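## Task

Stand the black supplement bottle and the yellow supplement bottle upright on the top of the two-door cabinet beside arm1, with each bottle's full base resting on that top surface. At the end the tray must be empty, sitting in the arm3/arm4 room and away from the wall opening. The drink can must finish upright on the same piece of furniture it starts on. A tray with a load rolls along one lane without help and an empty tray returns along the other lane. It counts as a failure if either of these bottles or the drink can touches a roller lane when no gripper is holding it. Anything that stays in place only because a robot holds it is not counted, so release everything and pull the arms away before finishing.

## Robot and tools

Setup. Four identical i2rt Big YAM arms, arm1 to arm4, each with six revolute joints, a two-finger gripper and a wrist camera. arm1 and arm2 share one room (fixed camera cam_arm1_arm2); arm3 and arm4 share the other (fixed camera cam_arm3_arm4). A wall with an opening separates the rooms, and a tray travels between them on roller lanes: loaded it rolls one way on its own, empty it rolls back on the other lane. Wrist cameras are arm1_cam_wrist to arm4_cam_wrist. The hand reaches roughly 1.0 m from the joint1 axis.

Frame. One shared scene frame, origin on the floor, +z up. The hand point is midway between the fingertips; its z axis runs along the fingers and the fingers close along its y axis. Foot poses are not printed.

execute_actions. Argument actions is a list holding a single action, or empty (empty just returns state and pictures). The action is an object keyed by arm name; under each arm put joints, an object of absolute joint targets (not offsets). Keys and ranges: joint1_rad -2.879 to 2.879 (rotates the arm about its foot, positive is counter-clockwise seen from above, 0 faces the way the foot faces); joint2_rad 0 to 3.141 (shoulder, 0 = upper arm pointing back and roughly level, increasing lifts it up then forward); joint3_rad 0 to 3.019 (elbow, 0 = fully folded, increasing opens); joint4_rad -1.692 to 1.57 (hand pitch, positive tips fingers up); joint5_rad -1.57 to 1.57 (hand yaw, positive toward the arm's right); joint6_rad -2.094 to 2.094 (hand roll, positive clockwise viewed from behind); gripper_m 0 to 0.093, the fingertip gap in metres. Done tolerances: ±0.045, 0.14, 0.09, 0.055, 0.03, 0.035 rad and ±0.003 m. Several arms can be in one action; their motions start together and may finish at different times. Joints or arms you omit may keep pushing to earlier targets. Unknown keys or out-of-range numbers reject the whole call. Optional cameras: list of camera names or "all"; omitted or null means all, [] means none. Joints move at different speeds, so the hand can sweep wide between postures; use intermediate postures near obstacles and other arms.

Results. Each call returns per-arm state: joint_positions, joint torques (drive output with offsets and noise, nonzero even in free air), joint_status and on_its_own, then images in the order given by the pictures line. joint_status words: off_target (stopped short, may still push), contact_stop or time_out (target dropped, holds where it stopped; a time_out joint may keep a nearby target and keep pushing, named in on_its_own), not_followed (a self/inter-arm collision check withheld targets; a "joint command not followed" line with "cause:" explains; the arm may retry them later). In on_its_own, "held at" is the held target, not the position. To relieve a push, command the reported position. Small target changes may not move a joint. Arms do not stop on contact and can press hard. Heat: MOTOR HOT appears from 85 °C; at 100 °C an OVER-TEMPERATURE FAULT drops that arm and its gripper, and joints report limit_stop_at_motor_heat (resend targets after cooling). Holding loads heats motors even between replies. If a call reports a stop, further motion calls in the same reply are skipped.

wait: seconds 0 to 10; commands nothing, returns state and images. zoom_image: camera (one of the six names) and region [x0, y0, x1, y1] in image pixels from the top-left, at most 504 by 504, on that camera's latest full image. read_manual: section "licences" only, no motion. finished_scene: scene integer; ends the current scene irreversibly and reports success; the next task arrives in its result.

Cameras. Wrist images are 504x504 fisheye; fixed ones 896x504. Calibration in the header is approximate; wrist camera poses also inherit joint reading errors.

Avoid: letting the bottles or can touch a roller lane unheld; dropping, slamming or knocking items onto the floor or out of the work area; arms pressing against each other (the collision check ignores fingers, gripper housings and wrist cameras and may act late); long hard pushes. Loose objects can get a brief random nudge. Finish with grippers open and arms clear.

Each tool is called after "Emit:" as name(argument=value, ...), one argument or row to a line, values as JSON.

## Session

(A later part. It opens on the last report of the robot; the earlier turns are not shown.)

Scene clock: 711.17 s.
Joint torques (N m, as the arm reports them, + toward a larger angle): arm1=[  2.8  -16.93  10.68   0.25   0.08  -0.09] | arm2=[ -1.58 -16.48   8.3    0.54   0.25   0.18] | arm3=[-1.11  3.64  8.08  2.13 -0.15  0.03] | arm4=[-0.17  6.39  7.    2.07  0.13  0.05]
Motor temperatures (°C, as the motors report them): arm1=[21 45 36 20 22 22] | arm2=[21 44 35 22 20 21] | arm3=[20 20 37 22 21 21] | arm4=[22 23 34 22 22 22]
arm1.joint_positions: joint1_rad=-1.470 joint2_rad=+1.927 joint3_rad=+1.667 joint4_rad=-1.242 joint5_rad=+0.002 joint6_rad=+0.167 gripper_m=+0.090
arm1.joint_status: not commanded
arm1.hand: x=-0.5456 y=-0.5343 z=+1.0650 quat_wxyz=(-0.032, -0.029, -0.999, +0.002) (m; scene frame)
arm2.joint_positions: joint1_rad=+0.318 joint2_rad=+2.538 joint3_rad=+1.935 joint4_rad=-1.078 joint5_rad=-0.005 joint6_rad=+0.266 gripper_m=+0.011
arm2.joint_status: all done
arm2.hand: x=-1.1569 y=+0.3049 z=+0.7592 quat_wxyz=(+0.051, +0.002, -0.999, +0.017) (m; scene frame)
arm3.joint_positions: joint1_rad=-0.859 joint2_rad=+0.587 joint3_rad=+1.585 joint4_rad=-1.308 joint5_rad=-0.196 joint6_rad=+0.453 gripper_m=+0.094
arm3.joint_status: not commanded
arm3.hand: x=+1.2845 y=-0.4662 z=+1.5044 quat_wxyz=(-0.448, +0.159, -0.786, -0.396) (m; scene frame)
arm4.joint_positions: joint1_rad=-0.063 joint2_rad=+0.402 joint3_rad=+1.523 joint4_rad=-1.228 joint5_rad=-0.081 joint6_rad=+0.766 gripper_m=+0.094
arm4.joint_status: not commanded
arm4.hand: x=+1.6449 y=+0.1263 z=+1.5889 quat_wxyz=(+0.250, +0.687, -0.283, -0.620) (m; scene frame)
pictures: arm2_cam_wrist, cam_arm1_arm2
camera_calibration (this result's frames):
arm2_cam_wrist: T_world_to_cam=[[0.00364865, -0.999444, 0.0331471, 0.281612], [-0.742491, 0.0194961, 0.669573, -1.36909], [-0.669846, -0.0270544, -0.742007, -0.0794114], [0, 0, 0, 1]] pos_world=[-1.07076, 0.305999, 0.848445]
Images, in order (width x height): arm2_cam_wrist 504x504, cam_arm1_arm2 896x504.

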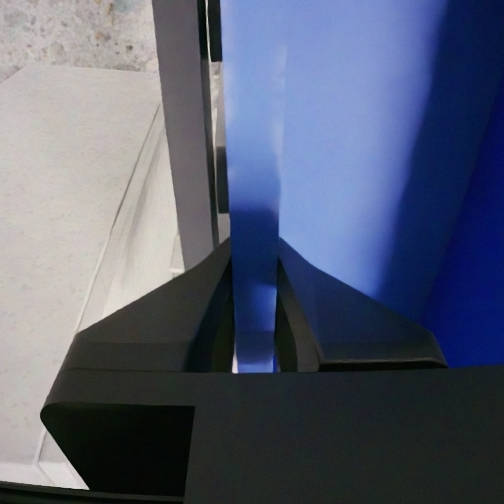

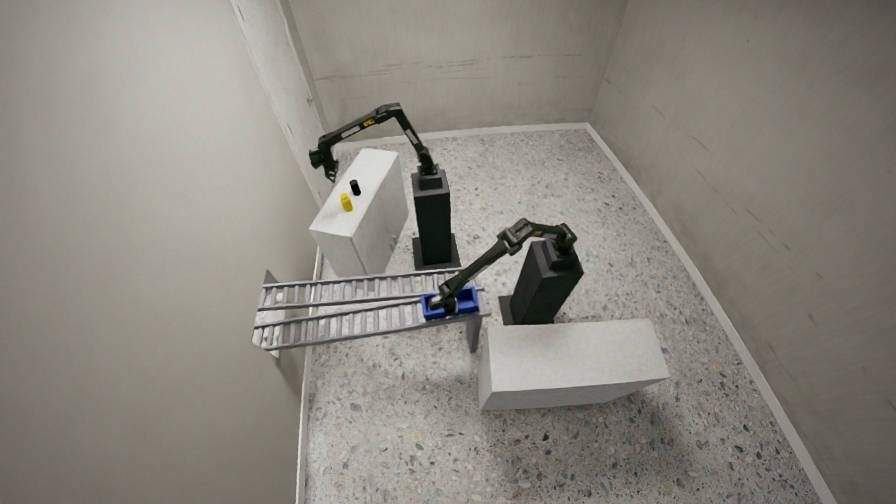

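Emit:
execute_actions(
  actions=[
    {"arm2": {"joints": {"gripper_m": 0.04, "joint2_rad": 2.33}}},
  ],
  cameras=["arm2_cam_wrist", "cam_arm1_arm2", "cam_arm3_arm4"],
)

Scene clock: 734.50 s.
Joint torques (N m, as the arm reports them, + toward a larger angle): arm1=[  2.53 -16.81  10.71   0.41   0.06  -0.09] | arm2=[ -1.46 -16.87   8.27   1.06   0.14   0.17] | arm3=[-1.61  2.91  7.91  2.3  -0.14  0.02] | arm4=[-0.19  6.62  7.01  2.07  0.12  0.04]
Motor temperatures (°C, as the motors report them): arm1=[21 45 36 20 22 22] | arm2=[21 43 35 22 20 21] | arm3=[20 20 38 22 21 21] | arm4=[22 23 34 22 22 22]
arm1.joint_positions: joint1_rad=-1.470 joint2_rad=+1.927 joint3_rad=+1.667 joint4_rad=-1.242 joint5_rad=+0.002 joint6_rad=+0.167 gripper_m=+0.090
arm1.joint_status: not commanded
arm1.hand: x=-0.5456 y=-0.5343 z=+1.0650 quat_wxyz=(-0.032, -0.029, -0.999, +0.002) (m; scene frame)
arm2.joint_positions: joint1_rad=+0.318 joint2_rad=+2.312 joint3_rad=+1.950 joint4_rad=-1.078 joint5_rad=-0.003 joint6_rad=+0.266 gripper_m=+0.040
arm2.joint_status: all done
arm2.hand: x=-1.1026 y=+0.3213 z=+0.9156 quat_wxyz=(-0.065, +0.003, -0.998, -0.013) (m; scene frame)
arm3.joint_positions: joint1_rad=-0.859 joint2_rad=+0.587 joint3_rad=+1.585 joint4_rad=-1.308 joint5_rad=-0.196 joint6_rad=+0.453 gripper_m=+0.094
arm3.joint_status: not commanded
arm3.hand: x=+1.2845 y=-0.4662 z=+1.5044 quat_wxyz=(-0.448, +0.159, -0.786, -0.396) (m; scene frame)
arm4.joint_positions: joint1_rad=-0.063 joint2_rad=+0.402 joint3_rad=+1.523 joint4_rad=-1.228 joint5_rad=-0.081 joint6_rad=+0.766 gripper_m=+0.094
arm4.joint_status: not commanded
arm4.hand: x=+1.6449 y=+0.1263 z=+1.5889 quat_wxyz=(+0.250, +0.687, -0.283, -0.620) (m; scene frame)
pictures: arm2_cam_wrist, cam_arm1_arm2, cam_arm3_arm4
camera_calibration (this result's frames):
arm2_cam_wrist: T_world_to_cam=[[0.00575525, -0.999588, -0.0281219, 0.351175], [-0.876859, -0.0185637, 0.48039, -1.39644], [-0.480714, 0.0218942, -0.876604, 0.389483], [0, 0, 0, 1]] pos_world=[-1.03928, 0.31658, 1.02214]
Images, in order (width x height): arm2_cam_wrist 504x504, cam_arm1_arm2 896x504, cam_arm3_arm4 896x504.

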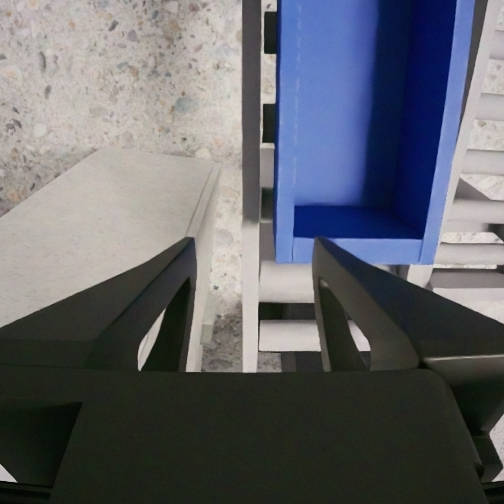

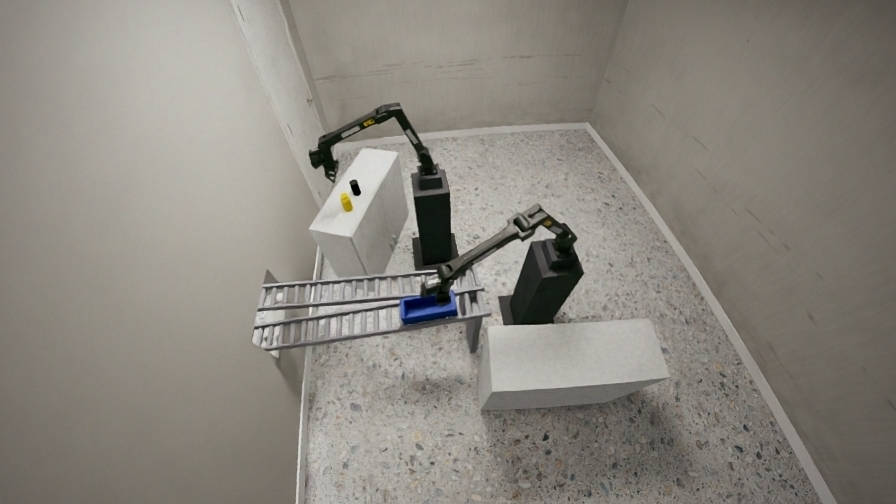

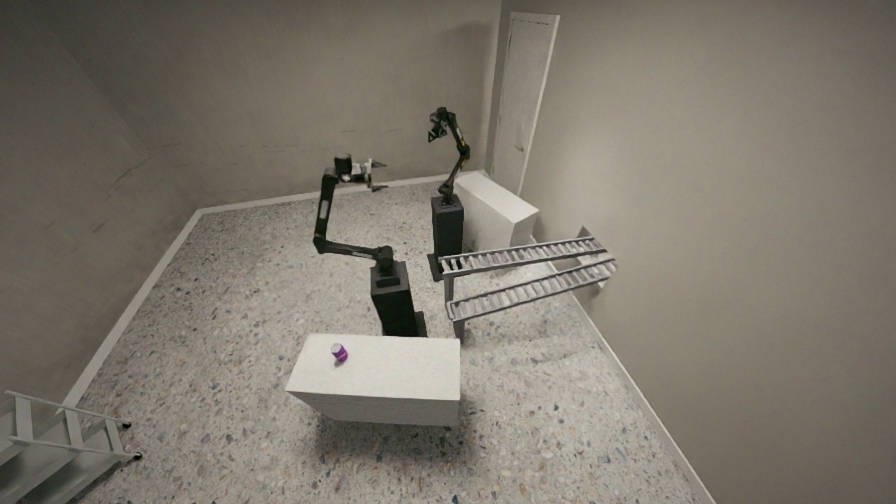

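The tray is rolling. Let me wait for it to travel.

Emit:
wait(
  seconds=8,
)

Scene clock: 744.43 s.
Joint torques (N m, as the arm reports them, + toward a larger angle): arm1=[  2.22 -17.34  10.69   0.37   0.08  -0.06] | arm2=[ -1.55 -17.02   8.37   1.06   0.14   0.17] | arm3=[-1.54  3.73  8.06  2.26 -0.17  0.1 ] | arm4=[0.24 6.85 6.9  2.25 0.11 0.02]
Motor temperatures (°C, as the motors report them): arm1=[21 45 36 20 22 22] | arm2=[21 43 35 22 20 21] | arm3=[20 20 38 22 21 21] | arm4=[22 23 34 22 22 22]
arm1.joint_positions: joint1_rad=-1.470 joint2_rad=+1.927 joint3_rad=+1.667 joint4_rad=-1.242 joint5_rad=+0.002 joint6_rad=+0.167 gripper_m=+0.090
arm1.joint_status: not commanded
arm1.hand: x=-0.5456 y=-0.5343 z=+1.0650 quat_wxyz=(-0.032, -0.029, -0.999, +0.002) (m; scene frame)
arm2.joint_positions: joint1_rad=+0.318 joint2_rad=+2.312 joint3_rad=+1.950 joint4_rad=-1.078 joint5_rad=-0.003 joint6_rad=+0.266 gripper_m=+0.040
arm2.joint_status: all done
arm2.hand: x=-1.1026 y=+0.3213 z=+0.9156 quat_wxyz=(-0.065, +0.003, -0.998, -0.013) (m; scene frame)
arm3.joint_positions: joint1_rad=-0.859 joint2_rad=+0.587 joint3_rad=+1.585 joint4_rad=-1.308 joint5_rad=-0.196 joint6_rad=+0.453 gripper_m=+0.094
arm3.joint_status: not commanded
arm3.hand: x=+1.2845 y=-0.4662 z=+1.5044 quat_wxyz=(-0.448, +0.159, -0.786, -0.396) (m; scene frame)
arm4.joint_positions: joint1_rad=-0.063 joint2_rad=+0.402 joint3_rad=+1.523 joint4_rad=-1.228 joint5_rad=-0.081 joint6_rad=+0.766 gripper_m=+0.094
arm4.joint_status: not commanded
arm4.hand: x=+1.6449 y=+0.1263 z=+1.5889 quat_wxyz=(+0.250, +0.687, -0.283, -0.620) (m; scene frame)
wait: 8.00 s; at rest from the start
pictures: arm1_cam_wrist, arm2_cam_wrist, arm3_cam_wrist, arm4_cam_wrist, cam_arm1_arm2, cam_arm3_arm4
camera_calibration (this result's frames):
arm1_cam_wrist: T_world_to_cam=[[-0.0495638, -0.99863, 0.0167888, -0.579979], [-0.849835, 0.0509979, 0.524576, -0.985696], [-0.524714, 0.0117323, -0.851198, 0.750814], [0, 0, 0, 1]] pos_world=[-0.472462, -0.537724, 1.1659]
arm2_cam_wrist: T_world_to_cam=[[0.00575525, -0.999588, -0.0281219, 0.351175], [-0.876859, -0.0185637, 0.48039, -1.39644], [-0.480714, 0.0218942, -0.876604, 0.389483], [0, 0, 0, 1]] pos_world=[-1.03928, 0.31658, 1.02214]
arm4_cam_wrist: T_world_to_cam=[[0.0912732, 0.71715, -0.690916, 0.85557], [0.632776, -0.577501, -0.515837, -0.145412], [-0.768937, -0.390113, -0.506506, 2.24516], [0, 0, 0, 1]] pos_world=[1.74031, 0.178316, 1.6533]
Images, in order (width x height): arm1_cam_wrist 504x504, arm2_cam_wrist 504x504, arm3_cam_wrist 504x504, arm4_cam_wrist 504x504, cam_arm1_arm2 896x504, cam_arm3_arm4 896x504.

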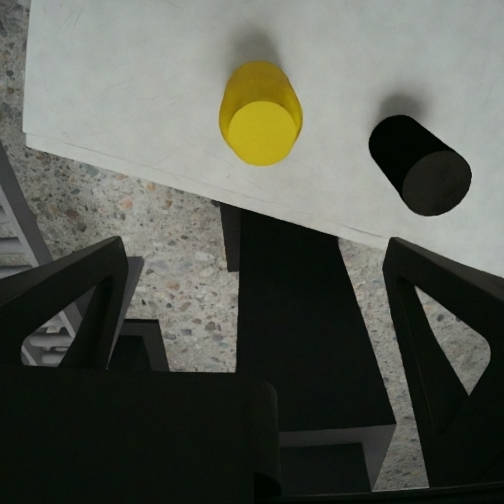

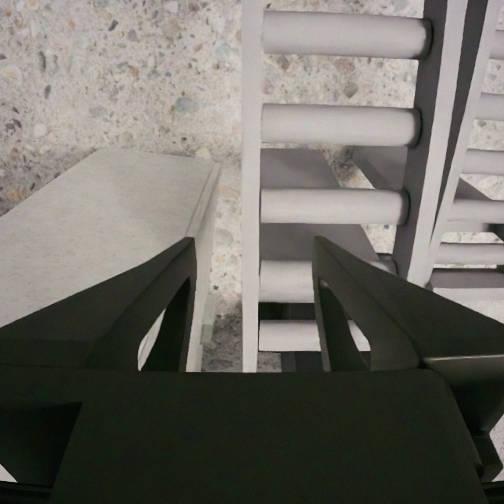

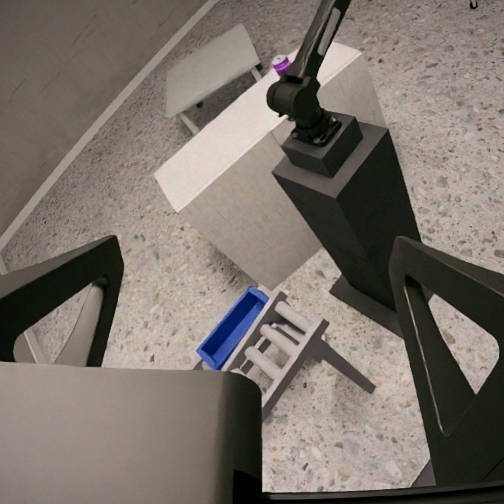

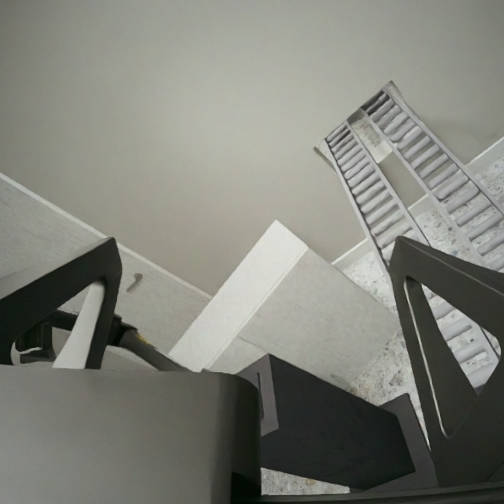

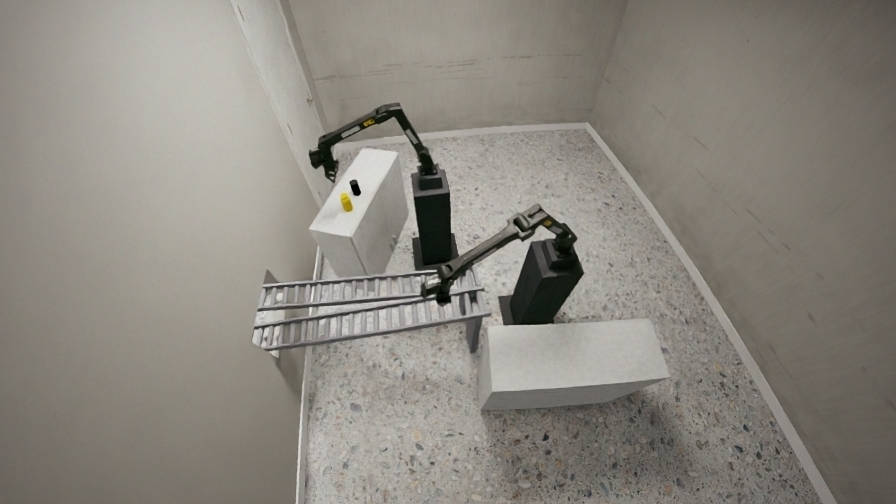

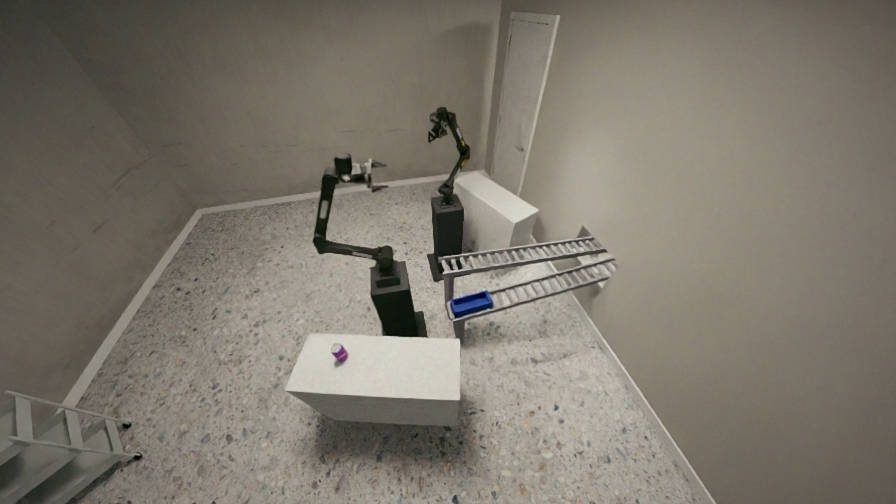

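Emit:
finished_scene(
  scene=1,
)

The scene is finished: the task was done.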